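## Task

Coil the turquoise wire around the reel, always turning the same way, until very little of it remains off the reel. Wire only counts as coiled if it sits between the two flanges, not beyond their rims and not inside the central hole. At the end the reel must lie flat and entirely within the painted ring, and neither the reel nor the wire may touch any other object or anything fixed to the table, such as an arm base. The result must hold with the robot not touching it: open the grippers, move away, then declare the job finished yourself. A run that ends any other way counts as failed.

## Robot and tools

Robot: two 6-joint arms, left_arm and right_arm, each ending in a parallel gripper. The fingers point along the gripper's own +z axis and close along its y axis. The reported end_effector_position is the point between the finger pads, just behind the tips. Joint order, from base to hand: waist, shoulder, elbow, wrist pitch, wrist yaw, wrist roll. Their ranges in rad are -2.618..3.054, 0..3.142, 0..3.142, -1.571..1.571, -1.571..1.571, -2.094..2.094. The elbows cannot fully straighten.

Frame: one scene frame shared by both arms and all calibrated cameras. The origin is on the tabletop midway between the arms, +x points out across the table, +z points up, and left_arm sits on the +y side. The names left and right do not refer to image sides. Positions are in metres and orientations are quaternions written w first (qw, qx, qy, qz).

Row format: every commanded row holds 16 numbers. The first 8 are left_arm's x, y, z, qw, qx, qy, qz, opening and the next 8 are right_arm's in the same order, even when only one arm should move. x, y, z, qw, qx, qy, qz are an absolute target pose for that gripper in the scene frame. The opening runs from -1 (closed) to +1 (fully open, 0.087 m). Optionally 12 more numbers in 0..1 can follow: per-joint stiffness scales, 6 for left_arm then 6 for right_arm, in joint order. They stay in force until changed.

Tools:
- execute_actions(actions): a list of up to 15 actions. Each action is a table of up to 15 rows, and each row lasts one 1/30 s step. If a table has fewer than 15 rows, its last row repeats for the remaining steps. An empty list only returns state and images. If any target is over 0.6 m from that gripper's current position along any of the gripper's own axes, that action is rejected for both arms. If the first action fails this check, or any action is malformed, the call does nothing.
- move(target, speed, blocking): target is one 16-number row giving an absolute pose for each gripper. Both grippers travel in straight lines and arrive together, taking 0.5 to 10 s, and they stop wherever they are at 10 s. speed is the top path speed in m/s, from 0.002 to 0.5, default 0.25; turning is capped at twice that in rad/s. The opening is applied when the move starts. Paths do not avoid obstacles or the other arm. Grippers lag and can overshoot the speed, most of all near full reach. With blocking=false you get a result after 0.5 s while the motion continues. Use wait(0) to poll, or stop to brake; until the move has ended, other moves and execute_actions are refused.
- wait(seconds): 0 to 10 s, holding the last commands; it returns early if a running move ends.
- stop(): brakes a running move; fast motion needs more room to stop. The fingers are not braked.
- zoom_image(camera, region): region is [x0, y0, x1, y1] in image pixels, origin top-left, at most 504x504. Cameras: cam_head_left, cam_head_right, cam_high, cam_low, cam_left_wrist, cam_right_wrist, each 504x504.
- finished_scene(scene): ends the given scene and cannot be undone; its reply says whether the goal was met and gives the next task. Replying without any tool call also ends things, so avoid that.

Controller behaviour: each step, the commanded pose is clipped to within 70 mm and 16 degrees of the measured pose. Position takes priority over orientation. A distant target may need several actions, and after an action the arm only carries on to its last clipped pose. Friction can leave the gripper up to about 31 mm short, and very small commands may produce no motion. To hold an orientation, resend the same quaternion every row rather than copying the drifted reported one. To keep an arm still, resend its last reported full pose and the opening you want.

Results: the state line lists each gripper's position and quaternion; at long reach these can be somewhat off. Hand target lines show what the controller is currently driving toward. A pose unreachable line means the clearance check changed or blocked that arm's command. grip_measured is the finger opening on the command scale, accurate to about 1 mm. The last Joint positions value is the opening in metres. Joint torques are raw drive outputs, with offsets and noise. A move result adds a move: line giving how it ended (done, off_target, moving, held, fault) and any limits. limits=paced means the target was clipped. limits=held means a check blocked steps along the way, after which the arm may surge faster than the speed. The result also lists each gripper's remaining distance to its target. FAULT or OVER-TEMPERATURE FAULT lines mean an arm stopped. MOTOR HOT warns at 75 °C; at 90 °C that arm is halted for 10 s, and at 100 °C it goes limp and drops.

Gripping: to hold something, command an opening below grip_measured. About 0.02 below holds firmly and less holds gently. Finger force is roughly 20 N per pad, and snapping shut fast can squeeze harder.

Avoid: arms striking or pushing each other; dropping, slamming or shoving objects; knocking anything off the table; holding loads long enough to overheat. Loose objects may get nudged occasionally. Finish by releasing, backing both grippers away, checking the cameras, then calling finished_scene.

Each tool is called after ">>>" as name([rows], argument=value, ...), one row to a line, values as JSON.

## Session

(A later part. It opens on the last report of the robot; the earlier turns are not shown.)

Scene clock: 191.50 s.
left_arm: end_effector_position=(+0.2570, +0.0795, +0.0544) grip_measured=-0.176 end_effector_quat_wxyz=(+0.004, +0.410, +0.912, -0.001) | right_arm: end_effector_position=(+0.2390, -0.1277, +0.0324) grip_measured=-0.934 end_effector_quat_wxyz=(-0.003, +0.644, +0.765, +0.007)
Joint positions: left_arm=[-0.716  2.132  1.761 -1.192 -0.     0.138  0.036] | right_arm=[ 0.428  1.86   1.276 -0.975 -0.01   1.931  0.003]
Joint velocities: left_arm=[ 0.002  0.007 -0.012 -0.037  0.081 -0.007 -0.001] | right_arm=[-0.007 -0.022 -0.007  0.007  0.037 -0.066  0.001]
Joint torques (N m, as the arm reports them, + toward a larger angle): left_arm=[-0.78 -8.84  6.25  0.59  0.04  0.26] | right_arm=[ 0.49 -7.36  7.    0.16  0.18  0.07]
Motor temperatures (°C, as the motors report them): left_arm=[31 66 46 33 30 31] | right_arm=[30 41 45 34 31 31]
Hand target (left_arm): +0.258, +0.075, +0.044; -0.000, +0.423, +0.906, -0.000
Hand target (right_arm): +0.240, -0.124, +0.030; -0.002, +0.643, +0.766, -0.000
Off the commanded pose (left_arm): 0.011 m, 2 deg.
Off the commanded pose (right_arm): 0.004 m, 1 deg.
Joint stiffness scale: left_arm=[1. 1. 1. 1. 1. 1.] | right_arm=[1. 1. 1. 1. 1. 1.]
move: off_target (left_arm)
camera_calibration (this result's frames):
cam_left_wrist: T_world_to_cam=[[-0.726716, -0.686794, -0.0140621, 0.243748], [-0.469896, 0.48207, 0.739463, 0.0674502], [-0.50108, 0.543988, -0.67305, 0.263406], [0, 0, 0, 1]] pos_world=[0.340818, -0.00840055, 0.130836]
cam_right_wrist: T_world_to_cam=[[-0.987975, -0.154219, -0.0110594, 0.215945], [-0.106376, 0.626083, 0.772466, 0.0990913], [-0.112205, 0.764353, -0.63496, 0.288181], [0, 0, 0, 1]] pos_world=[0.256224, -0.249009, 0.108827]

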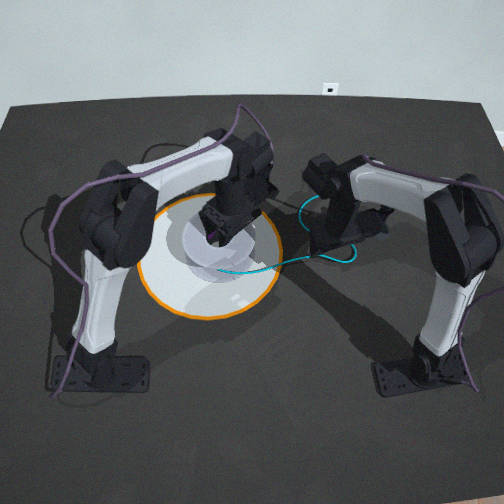

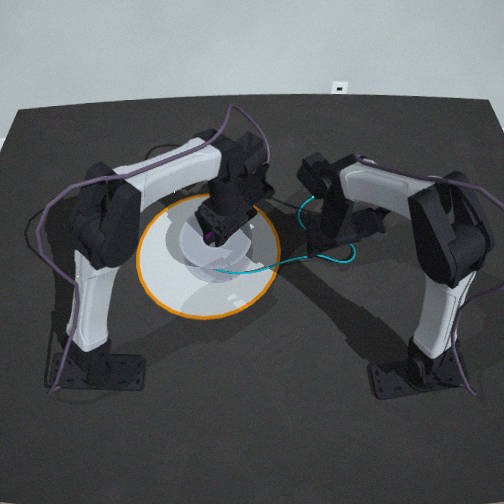

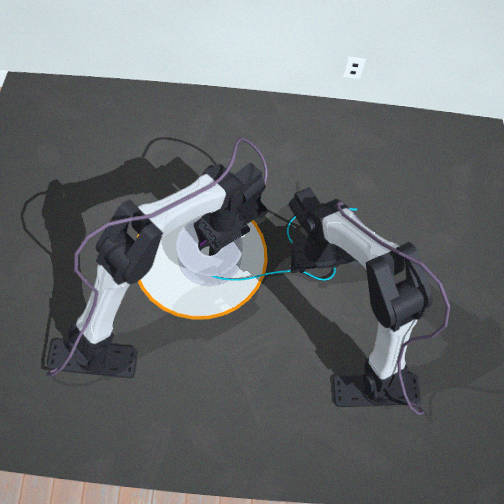

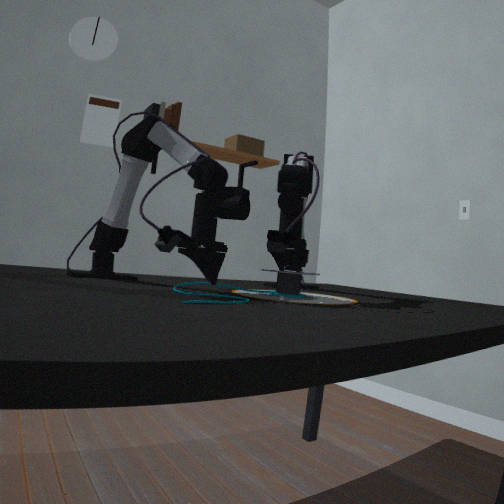

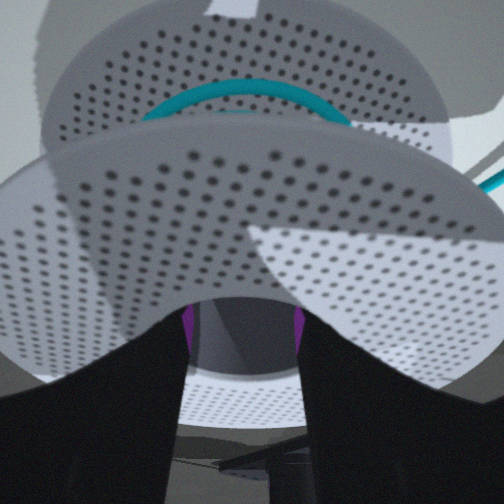

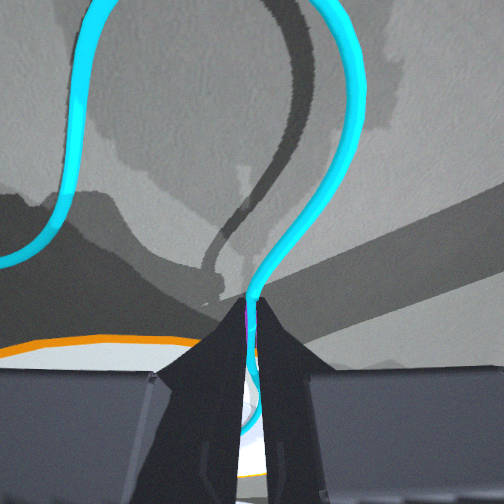

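>>> move(target=[0.259,0.075,0.045,0,0.423,0.906,0,0.3,0.24,-0.125,0.0,0,0.643,0.766,0,-1], speed=0.1)

>>> move(target=[0.259,0.075,0.045,0,0.423,0.906,0,0.3,0.24,-0.125,0.0,0,0.643,0.766,0,-0.8])

>>> move(target=[0.259,0.075,0.045,0,0.423,0.906,0,0.3,0.235,-0.18,0.0,0,0.66,0.751,0,-0.8], speed=0.08)

>>> move(target=[0.259,0.075,0.045,0,0.954,0.301,0,0.3,0.235,-0.18,0.0,0,0.66,0.751,0,-0.8], speed=0.2)

Scene clock: 200.33 s.
left_arm: end_effector_position=(+0.2569, +0.0795, +0.0544) grip_measured=-0.176 end_effector_quat_wxyz=(+0.004, +0.411, +0.912, -0.001) | right_arm: end_effector_position=(+0.2426, -0.1257, +0.0124) grip_measured=-0.934 end_effector_quat_wxyz=(-0.003, +0.644, +0.765, +0.007)
Joint positions: left_arm=[-0.717  2.132  1.761 -1.192 -0.     0.141  0.036] | right_arm=[ 0.428  1.903  1.247 -0.904 -0.009  1.931  0.003]
Joint velocities: left_arm=[-0.007 -0.012 -0.007 -0.022 -0.037 -0.007 -0.   ] | right_arm=[ 0.002 -0.002 -0.007 -0.022  0.051 -0.051 -0.001]
Joint torques (N m, as the arm reports them, + toward a larger angle): left_arm=[-0.62 -8.79  6.52  0.56  0.03  0.28] | right_arm=[ 0.43 -7.62  3.82  0.52  0.22  0.08]
Motor temperatures (°C, as the motors report them): left_arm=[31 66 47 33 30 31] | right_arm=[30 41 46 33 31 31]
Hand target (left_arm): +0.259, +0.075, +0.045; +0.000, +0.423, +0.906, -0.000
Hand target (right_arm): +0.240, -0.125, +0.000; -0.000, +0.643, +0.766, -0.000
Off the commanded pose (left_arm): 0.011 m, 2 deg.
Off the commanded pose (right_arm): 0.013 m, 1 deg.
Joint stiffness scale: left_arm=[1. 1. 1. 1. 1. 1.] | right_arm=[1. 1. 1. 1. 1. 1.]
move: off_target (left_arm, right_arm)
camera_calibration (this result's frames):
cam_left_wrist: T_world_to_cam=[[-0.728813, -0.684569, -0.014042, 0.24407], [-0.468219, 0.483306, 0.73972, 0.0668456], [-0.499603, 0.545692, -0.672768, 0.262832], [0, 0, 0, 1]] pos_world=[0.340491, -0.00864962, 0.130805]
cam_right_wrist: T_world_to_cam=[[-0.988032, -0.153842, -0.0111946, 0.219589], [-0.10628, 0.626377, 0.772241, 0.113655], [-0.111791, 0.764189, -0.635231, 0.274262], [0, 0, 0, 1]] pos_world=[0.2597, -0.246997, 0.0889088]

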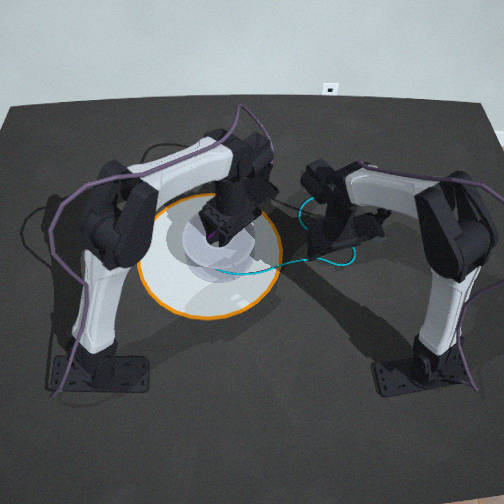

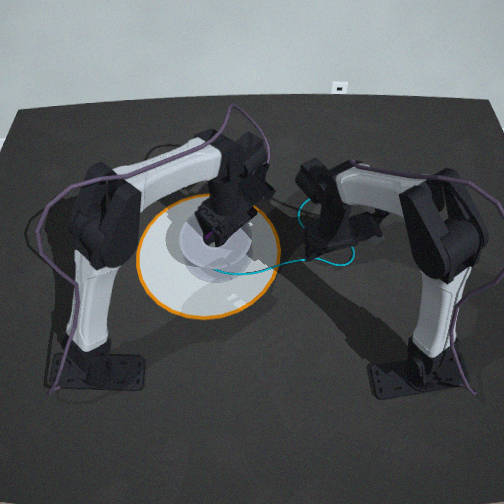

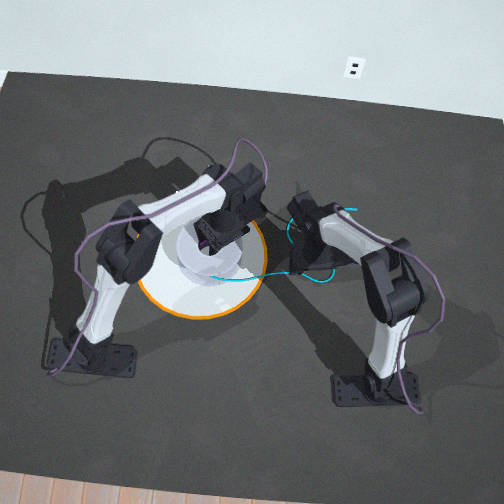

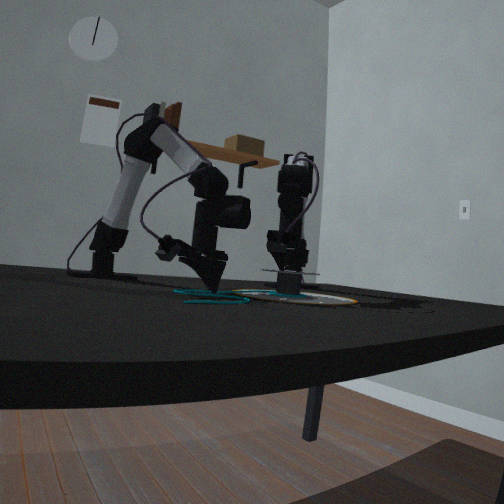

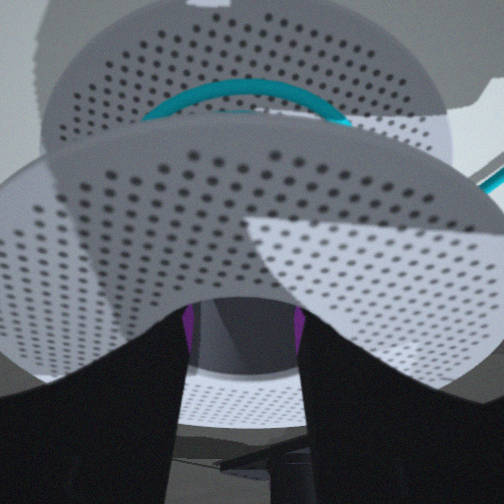

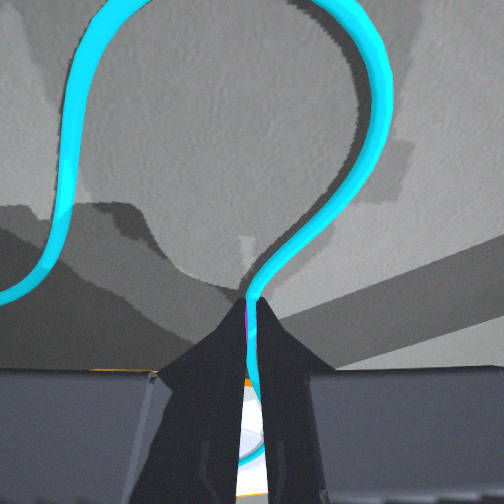

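Scene clock: 201.03 s.
left_arm: end_effector_position=(+0.2569, +0.0795, +0.0544) grip_measured=-0.176 end_effector_quat_wxyz=(+0.004, +0.411, +0.911, -0.001) | right_arm: end_effector_position=(+0.2410, -0.1260, +0.0124) grip_measured=-0.801 end_effector_quat_wxyz=(-0.005, +0.644, +0.765, +0.005)
Joint positions: left_arm=[-0.717  2.132  1.761 -1.192 -0.     0.141  0.036] | right_arm=[ 0.428  1.903  1.247 -0.91  -0.012  1.931  0.009]
Joint velocities: left_arm=[ 0.007 -0.012 -0.002  0.066 -0.037 -0.066 -0.   ] | right_arm=[-0.007 -0.022 -0.002 -0.037 -0.051  0.007 -0.   ]
Joint torques (N m, as the arm reports them, + toward a larger angle): left_arm=[-0.59 -8.8   6.53  0.57  0.03  0.28] | right_arm=[ 0.49 -7.7   4.04  0.54  0.2   0.06]
Motor temperatures (°C, as the motors report them): left_arm=[31 66 47 33 30 31] | right_arm=[30 41 46 33 31 31]
Hand target (left_arm): +0.259, +0.075, +0.045; +0.000, +0.423, +0.906, -0.000
Hand target (right_arm): +0.240, -0.125, +0.000; -0.000, +0.643, +0.766, -0.000
Off the commanded pose (left_arm): 0.011 m, 2 deg.
Off the commanded pose (right_arm): 0.013 m, 1 deg.
Joint stiffness scale: left_arm=[1. 1. 1. 1. 1. 1.] | right_arm=[1. 1. 1. 1. 1. 1.]
move: off_target (left_arm, right_arm)
camera_calibration (this result's frames):
cam_left_wrist: T_world_to_cam=[[-0.729074, -0.684291, -0.0140449, 0.244131], [-0.468036, 0.483483, 0.739721, 0.066785], [-0.499394, 0.545884, -0.672768, 0.262763], [0, 0, 0, 1]] pos_world=[0.340469, -0.00867115, 0.130805]
cam_right_wrist: T_world_to_cam=[[-0.988021, -0.154246, -0.00475654, 0.217918], [-0.101533, 0.626541, 0.772746, 0.112507], [-0.116213, 0.763973, -0.634697, 0.275345], [0, 0, 0, 1]] pos_world=[0.258729, -0.247233, 0.0888576]

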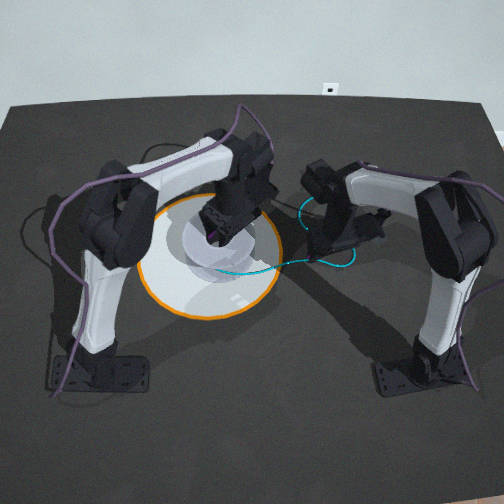

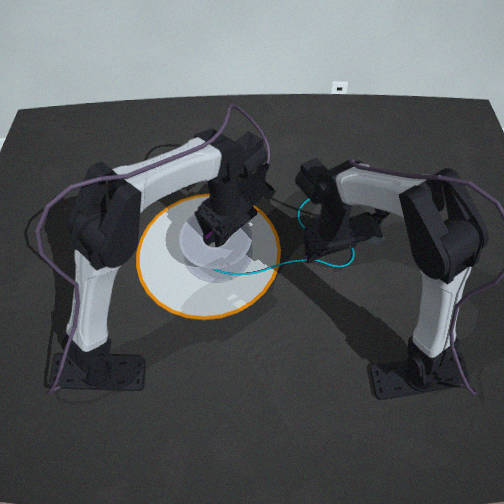

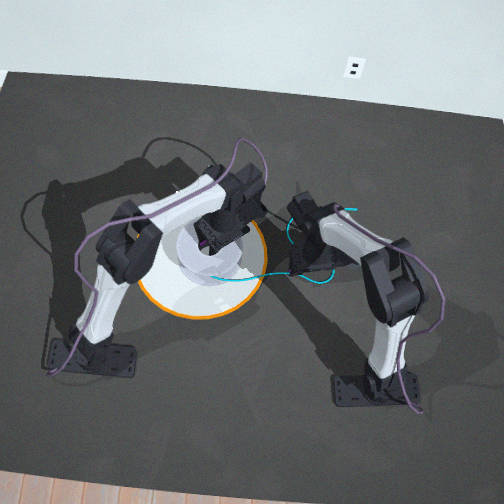

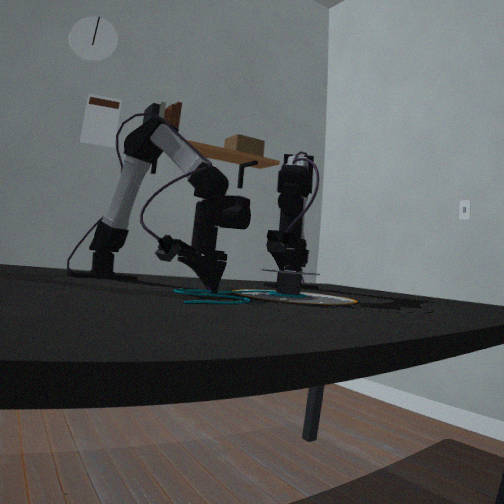

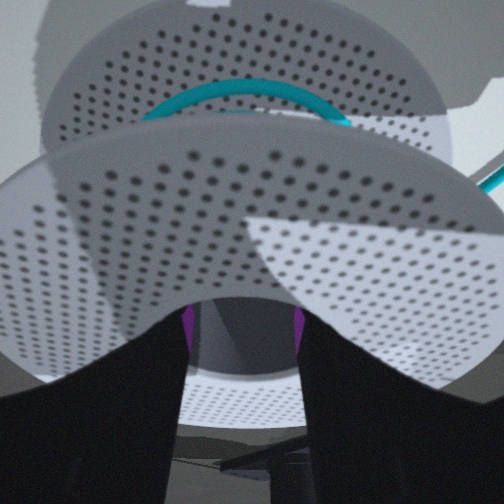

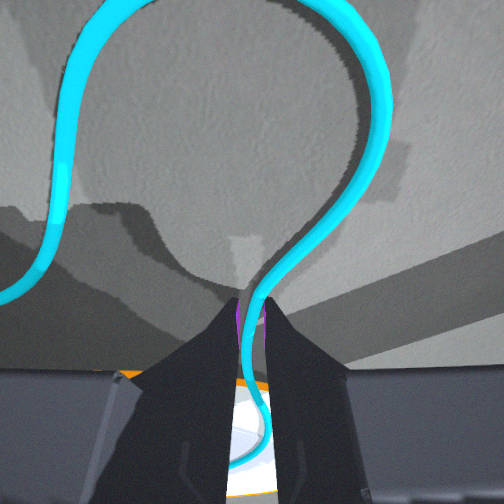

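Scene clock: 202.03 s.
left_arm: end_effector_position=(+0.2569, +0.0795, +0.0544) grip_measured=-0.176 end_effector_quat_wxyz=(+0.004, +0.411, +0.912, -0.001) | right_arm: end_effector_position=(+0.2430, -0.1557, +0.0120) grip_measured=-0.800 end_effector_quat_wxyz=(-0.019, +0.655, +0.755, +0.037)
Joint positions: left_arm=[-0.717  2.132  1.761 -1.192 -0.     0.141  0.036] | right_arm=[ 0.32   1.821  1.122 -0.82  -0.065  1.854  0.009]
Joint velocities: left_arm=[ 0.017  0.007 -0.002  0.007  0.051  0.007 -0.001] | right_arm=[ 0.002  0.012  0.002  0.037 -0.007  0.007 -0.001]
Joint torques (N m, as the arm reports them, + toward a larger angle): left_arm=[-0.58 -8.8   6.53  0.57  0.03  0.28] | right_arm=[-1.92 -8.88  2.81  0.21  0.65 -0.12]
Motor temperatures (°C, as the motors report them): left_arm=[31 66 47 33 30 31] | right_arm=[30 41 46 33 31 31]
Hand target (left_arm): +0.259, +0.075, +0.045; +0.000, +0.423, +0.906, -0.000
Hand target (right_arm): +0.235, -0.180, +0.000; +0.001, +0.660, +0.752, +0.000
Off the commanded pose (left_arm): 0.011 m, 2 deg.
Off the commanded pose (right_arm): 0.028 m, 5 deg.
Joint stiffness scale: left_arm=[1. 1. 1. 1. 1. 1.] | right_arm=[1. 1. 1. 1. 1. 1.]
move: off_target (left_arm, right_arm)
camera_calibration (this result's frames):
cam_left_wrist: T_world_to_cam=[[-0.728813, -0.684569, -0.014042, 0.24407], [-0.468219, 0.483306, 0.73972, 0.0668456], [-0.499603, 0.545692, -0.672768, 0.262832], [0, 0, 0, 1]] pos_world=[0.340491, -0.00864962, 0.130805]
cam_right_wrist: T_world_to_cam=[[-0.991795, -0.123019, -0.0347579, 0.221456], [-0.0998897, 0.576116, 0.811241, 0.122917], [-0.0797732, 0.808057, -0.583678, 0.29536], [0, 0, 0, 1]] pos_world=[0.255479, -0.282239, 0.0803772]

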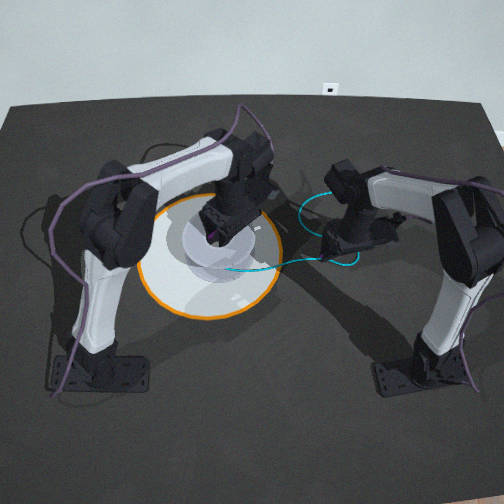

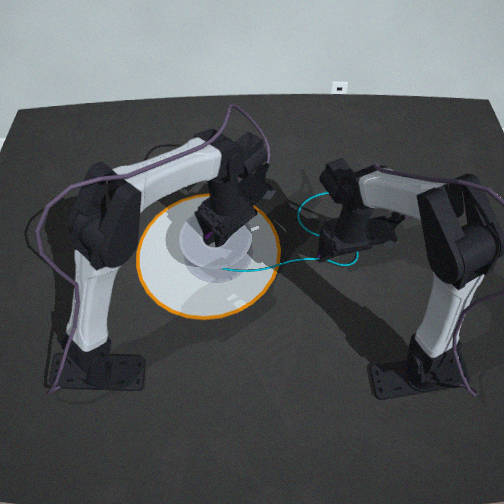

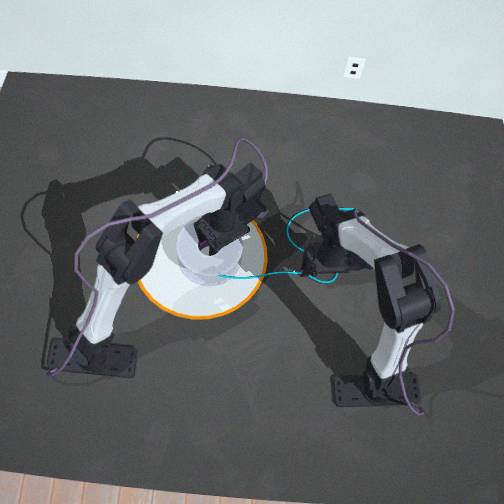

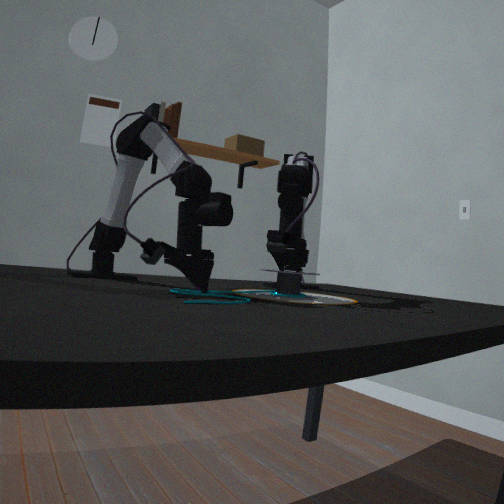

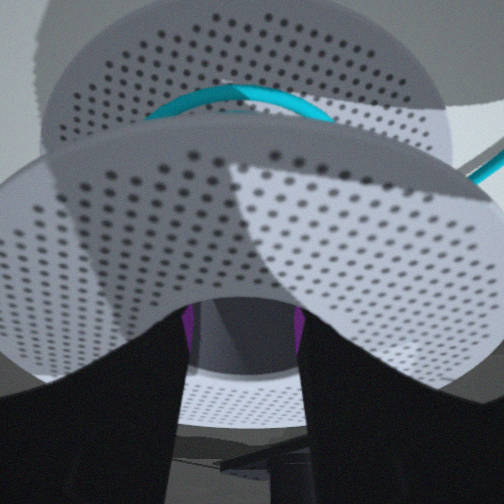

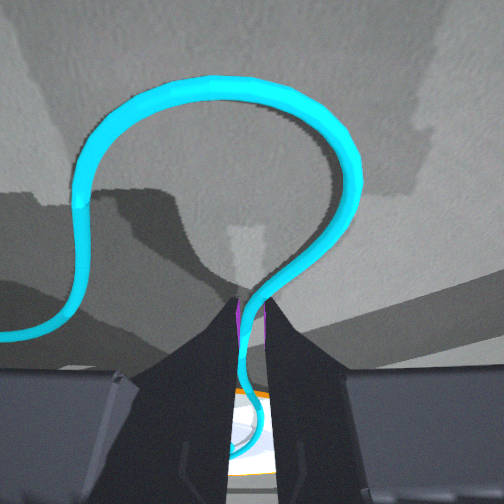

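Scene clock: 206.77 s.
left_arm: end_effector_position=(+0.2673, +0.0740, +0.0544) grip_measured=-0.176 end_effector_quat_wxyz=(+0.007, +0.949, +0.315, +0.008) | right_arm: end_effector_position=(+0.2431, -0.1555, +0.0121) grip_measured=-0.800 end_effector_quat_wxyz=(-0.019, +0.654, +0.755, +0.038)
Joint positions: left_arm=[-0.807  1.973  1.521 -1.099 -0.008  1.703  0.036] | right_arm=[ 0.32   1.821  1.122 -0.819 -0.066  1.851  0.009]
Joint velocities: left_arm=[ 0.012 -0.002 -0.002  0.007 -0.007  0.066  0.   ] | right_arm=[-0.007 -0.002  0.017  0.007  0.022 -0.051 -0.001]
Joint torques (N m, as the arm reports them, + toward a larger angle): left_arm=[-0.73 -9.77  3.32  0.48  0.18  0.31] | right_arm=[-1.81 -8.86  2.58  0.23  0.64 -0.13]
Motor temperatures (°C, as the motors report them): left_arm=[31 66 46 33 30 31] | right_arm=[30 42 45 33 31 31]
Hand target (left_arm): +0.259, +0.075, +0.045; -0.000, +0.954, +0.301, -0.000
Hand target (right_arm): +0.235, -0.179, +0.000; -0.000, +0.660, +0.751, -0.000
Off the commanded pose (left_arm): 0.013 m, 2 deg.
Off the commanded pose (right_arm): 0.029 m, 5 deg.
Joint stiffness scale: left_arm=[1. 1. 1. 1. 1. 1.] | right_arm=[1. 1. 1. 1. 1. 1.]
move: off_target (left_arm, right_arm)
camera_calibration (this result's frames):
cam_left_wrist: T_world_to_cam=[[-0.62231, 0.782124, -0.0318294, 0.111824], [0.501038, 0.429242, 0.751473, -0.181337], [0.601408, 0.451702, -0.658995, -0.0170983], [0, 0, 0, 1]] pos_world=[0.170729, -0.00189931, 0.128561]
cam_right_wrist: T_world_to_cam=[[-0.991487, -0.125286, -0.0354415, 0.221082], [-0.101687, 0.575103, 0.811736, 0.123043], [-0.0813169, 0.80843, -0.582948, 0.29567], [0, 0, 0, 1]] pos_world=[0.255755, -0.282093, 0.0803175]

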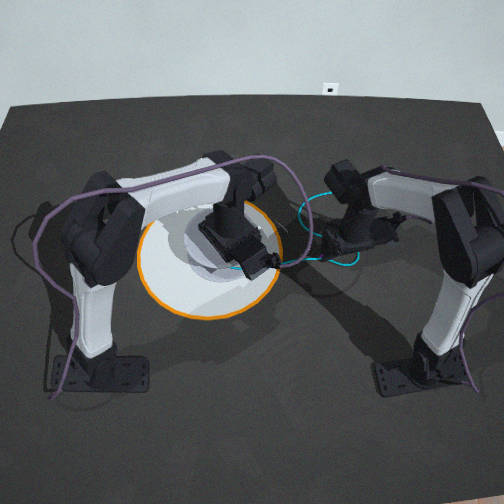

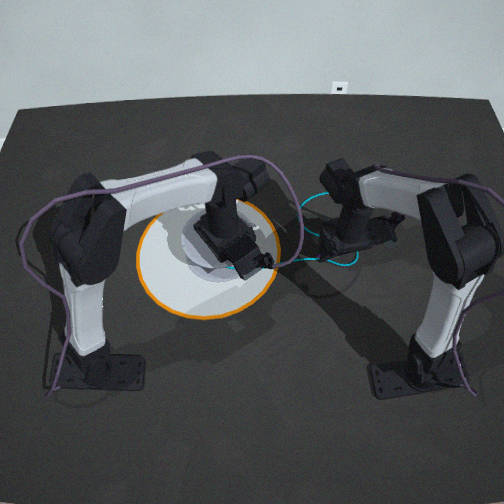

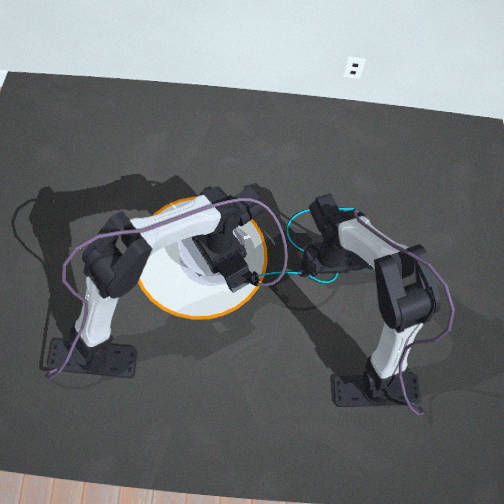

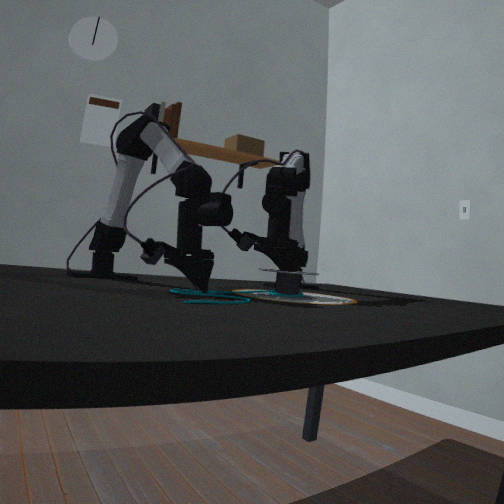

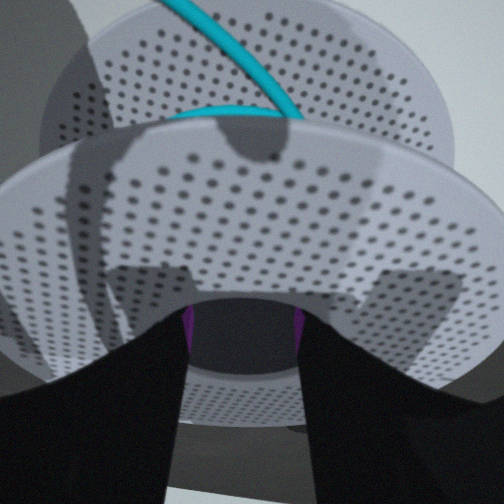

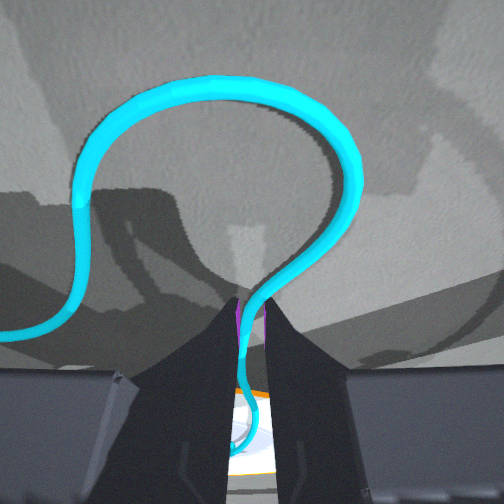

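>>> move(target=[0.259,0.075,0.045,0,0.954,0.301,0,0.3,0.23,-0.29,0.0,0,0.69,0.724,0,-0.75], speed=0.08)

>>> move(target=[0.259,0.075,0.05,0,0.954,0.301,0,-1,0.23,-0.29,0.0,0,0.69,0.724,0,-1])

Scene clock: 214.37 s.
left_arm: end_effector_position=(+0.2674, +0.0741, +0.0543) grip_measured=-0.176 end_effector_quat_wxyz=(+0.007, +0.949, +0.314, +0.008) | right_arm: end_effector_position=(+0.2421, -0.2682, +0.0113) grip_measured=-0.750 end_effector_quat_wxyz=(-0.016, +0.684, +0.728, +0.043)
Joint positions: left_arm=[-0.807  1.973  1.521 -1.099 -0.009  1.706  0.036] | right_arm=[-0.047  1.707  0.977 -0.802 -0.083  1.567  0.011]
Joint velocities: left_arm=[ 0.002  0.002 -0.002  0.022 -0.037  0.007 -0.   ] | right_arm=[ 0.007  0.002 -0.007  0.007  0.037 -0.037  0.   ]
Joint torques (N m, as the arm reports them, + toward a larger angle): left_arm=[-0.76 -9.82  3.17  0.49  0.18  0.28] | right_arm=[-1.91 -7.93  2.62  0.36  0.87 -0.17]
Motor temperatures (°C, as the motors report them): left_arm=[31 66 45 33 30 31] | right_arm=[30 42 44 33 31 31]
Hand target (left_arm): +0.259, +0.075, +0.045; -0.001, +0.954, +0.301, -0.000
Hand target (right_arm): +0.230, -0.291, +0.000; +0.005, +0.690, +0.724, -0.000
Off the commanded pose (left_arm): 0.013 m, 2 deg.
Off the commanded pose (right_arm): 0.027 m, 5 deg.
Joint stiffness scale: left_arm=[1. 1. 1. 1. 1. 1.] | right_arm=[1. 1. 1. 1. 1. 1.]
move: off_target (left_arm, right_arm)
camera_calibration (this result's frames):
cam_left_wrist: T_world_to_cam=[[-0.620521, 0.783563, -0.0313472, 0.111177], [0.501789, 0.427461, 0.751987, -0.181464], [0.602629, 0.450894, -0.658432, -0.0175256], [0, 0, 0, 1]] pos_world=[0.170606, -0.00164277, 0.128404]
cam_right_wrist: T_world_to_cam=[[-0.998162, -0.0427418, -0.0429681, 0.2298], [-0.0597766, 0.577398, 0.814272, 0.178872], [-0.00999382, 0.815344, -0.578891, 0.370814], [0, 0, 0, 1]] pos_world=[0.243776, -0.395799, 0.0788849]

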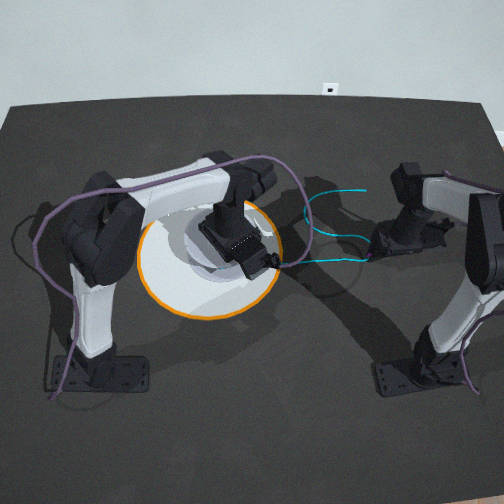

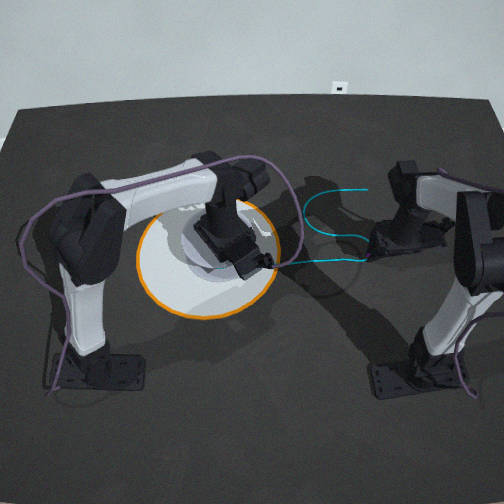

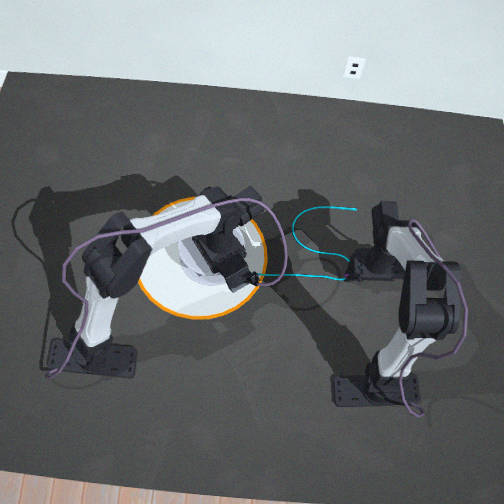

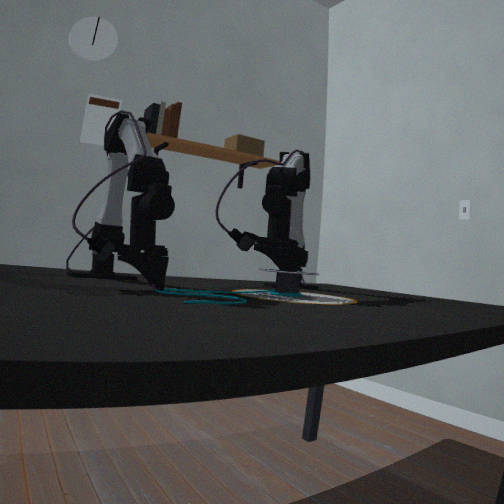

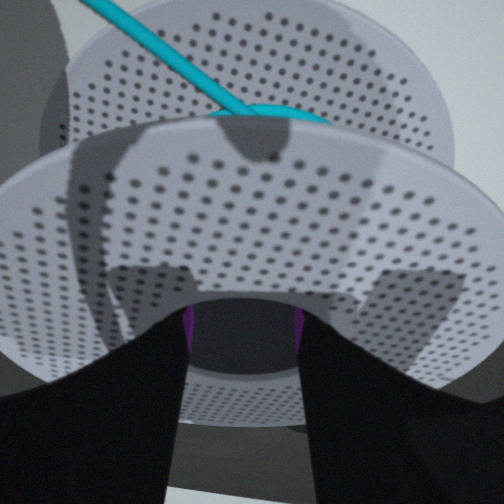

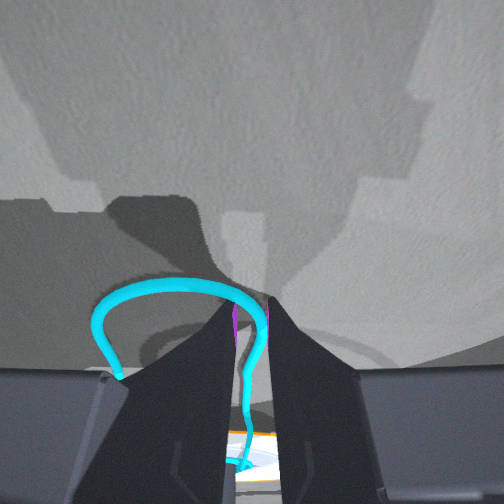

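Scene clock: 215.07 s.
left_arm: end_effector_position=(+0.2676, +0.0737, +0.0543) grip_measured=-1.000 end_effector_quat_wxyz=(+0.007, +0.951, +0.309, +0.008) | right_arm: end_effector_position=(+0.2419, -0.2679, +0.0114) grip_measured=-0.933 end_effector_quat_wxyz=(-0.017, +0.684, +0.728, +0.043)
Joint positions: left_arm=[-0.807  1.973  1.521 -1.099 -0.009  1.717  0.   ] | right_arm=[-0.047  1.707  0.977 -0.802 -0.085  1.565  0.003]
Joint velocities: left_arm=[ 0.007 -0.002  0.007 -0.066 -0.037  0.022  0.   ] | right_arm=[ 0.002 -0.012 -0.017  0.007 -0.066 -0.022  0.001]
Joint torques (N m, as the arm reports them, + toward a larger angle): left_arm=[ -0.75 -10.18   3.99   0.33   0.18   0.15] | right_arm=[-1.71 -7.56  3.02  0.25  0.8  -0.14]
Motor temperatures (°C, as the motors report them): left_arm=[31 66 45 33 30 31] | right_arm=[30 42 44 33 31 31]
Hand target (left_arm): +0.259, +0.075, +0.050; -0.000, +0.954, +0.301, -0.000
Hand target (right_arm): +0.230, -0.289, +0.000; -0.001, +0.690, +0.724, +0.000
Off the commanded pose (left_arm): 0.010 m, 2 deg.
Off the commanded pose (right_arm): 0.028 m, 5 deg.
Joint stiffness scale: left_arm=[1. 1. 1. 1. 1. 1.] | right_arm=[1. 1. 1. 1. 1. 1.]
move: off_target (right_arm)
camera_calibration (this result's frames):
cam_left_wrist: T_world_to_cam=[[-0.611515, 0.790615, -0.0312628, 0.108726], [0.506791, 0.421717, 0.751876, -0.182301], [0.607628, 0.44394, -0.658563, -0.0182964], [0, 0, 0, 1]] pos_world=[0.169993, -0.000957922, 0.128418]
cam_right_wrist: T_world_to_cam=[[-0.998071, -0.0450146, -0.0427564, 0.228974], [-0.0608968, 0.575787, 0.815329, 0.178423], [-0.0120831, 0.81636, -0.577417, 0.371374], [0, 0, 0, 1]] pos_world=[0.243885, -0.395601, 0.078754]

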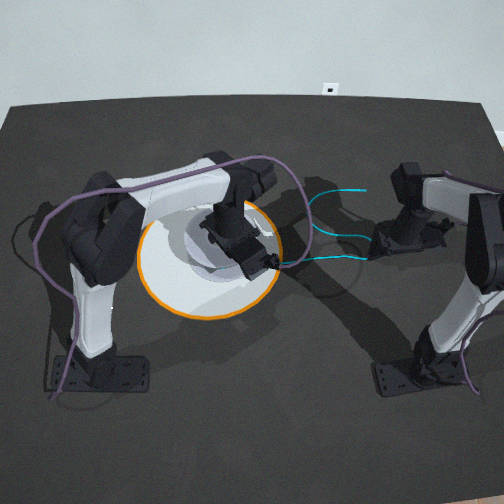

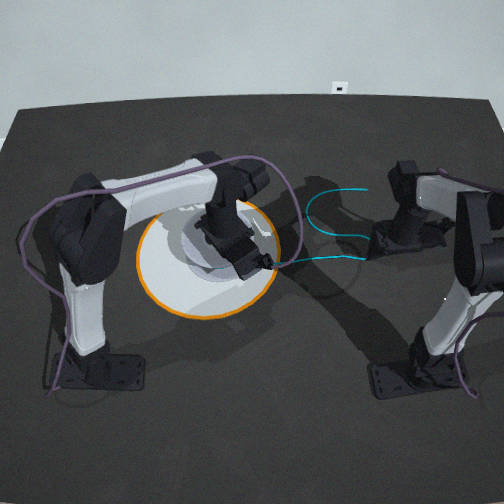

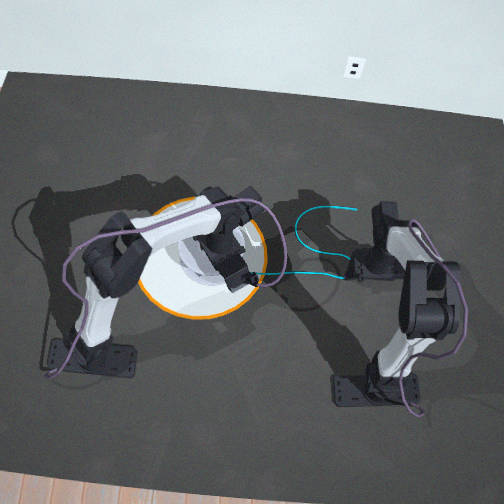

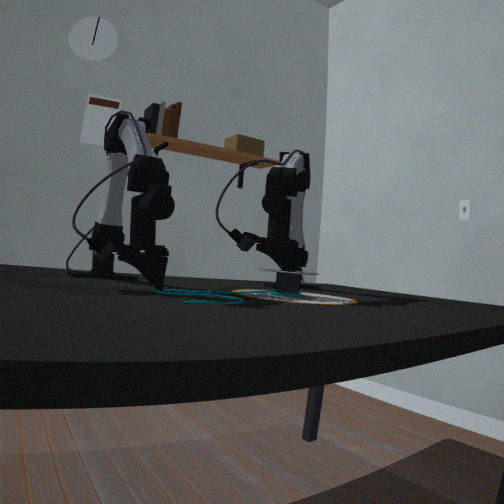

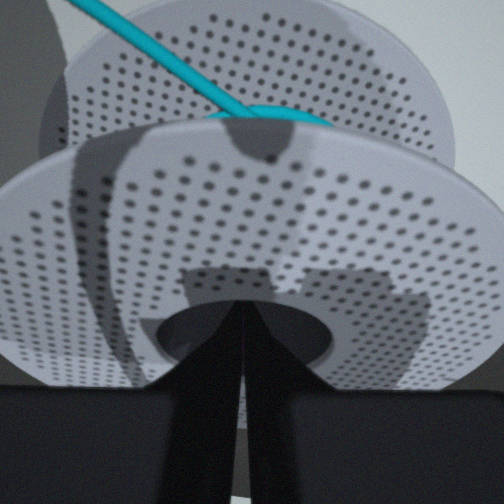

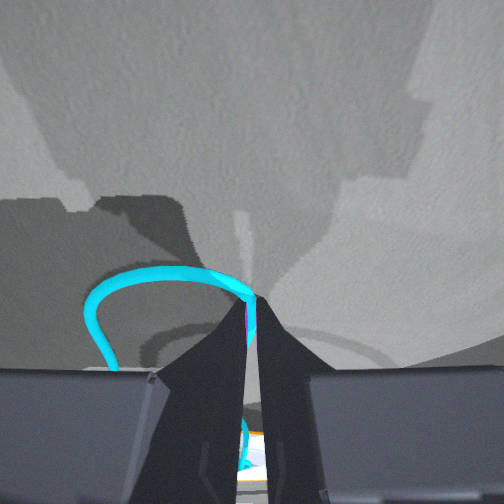

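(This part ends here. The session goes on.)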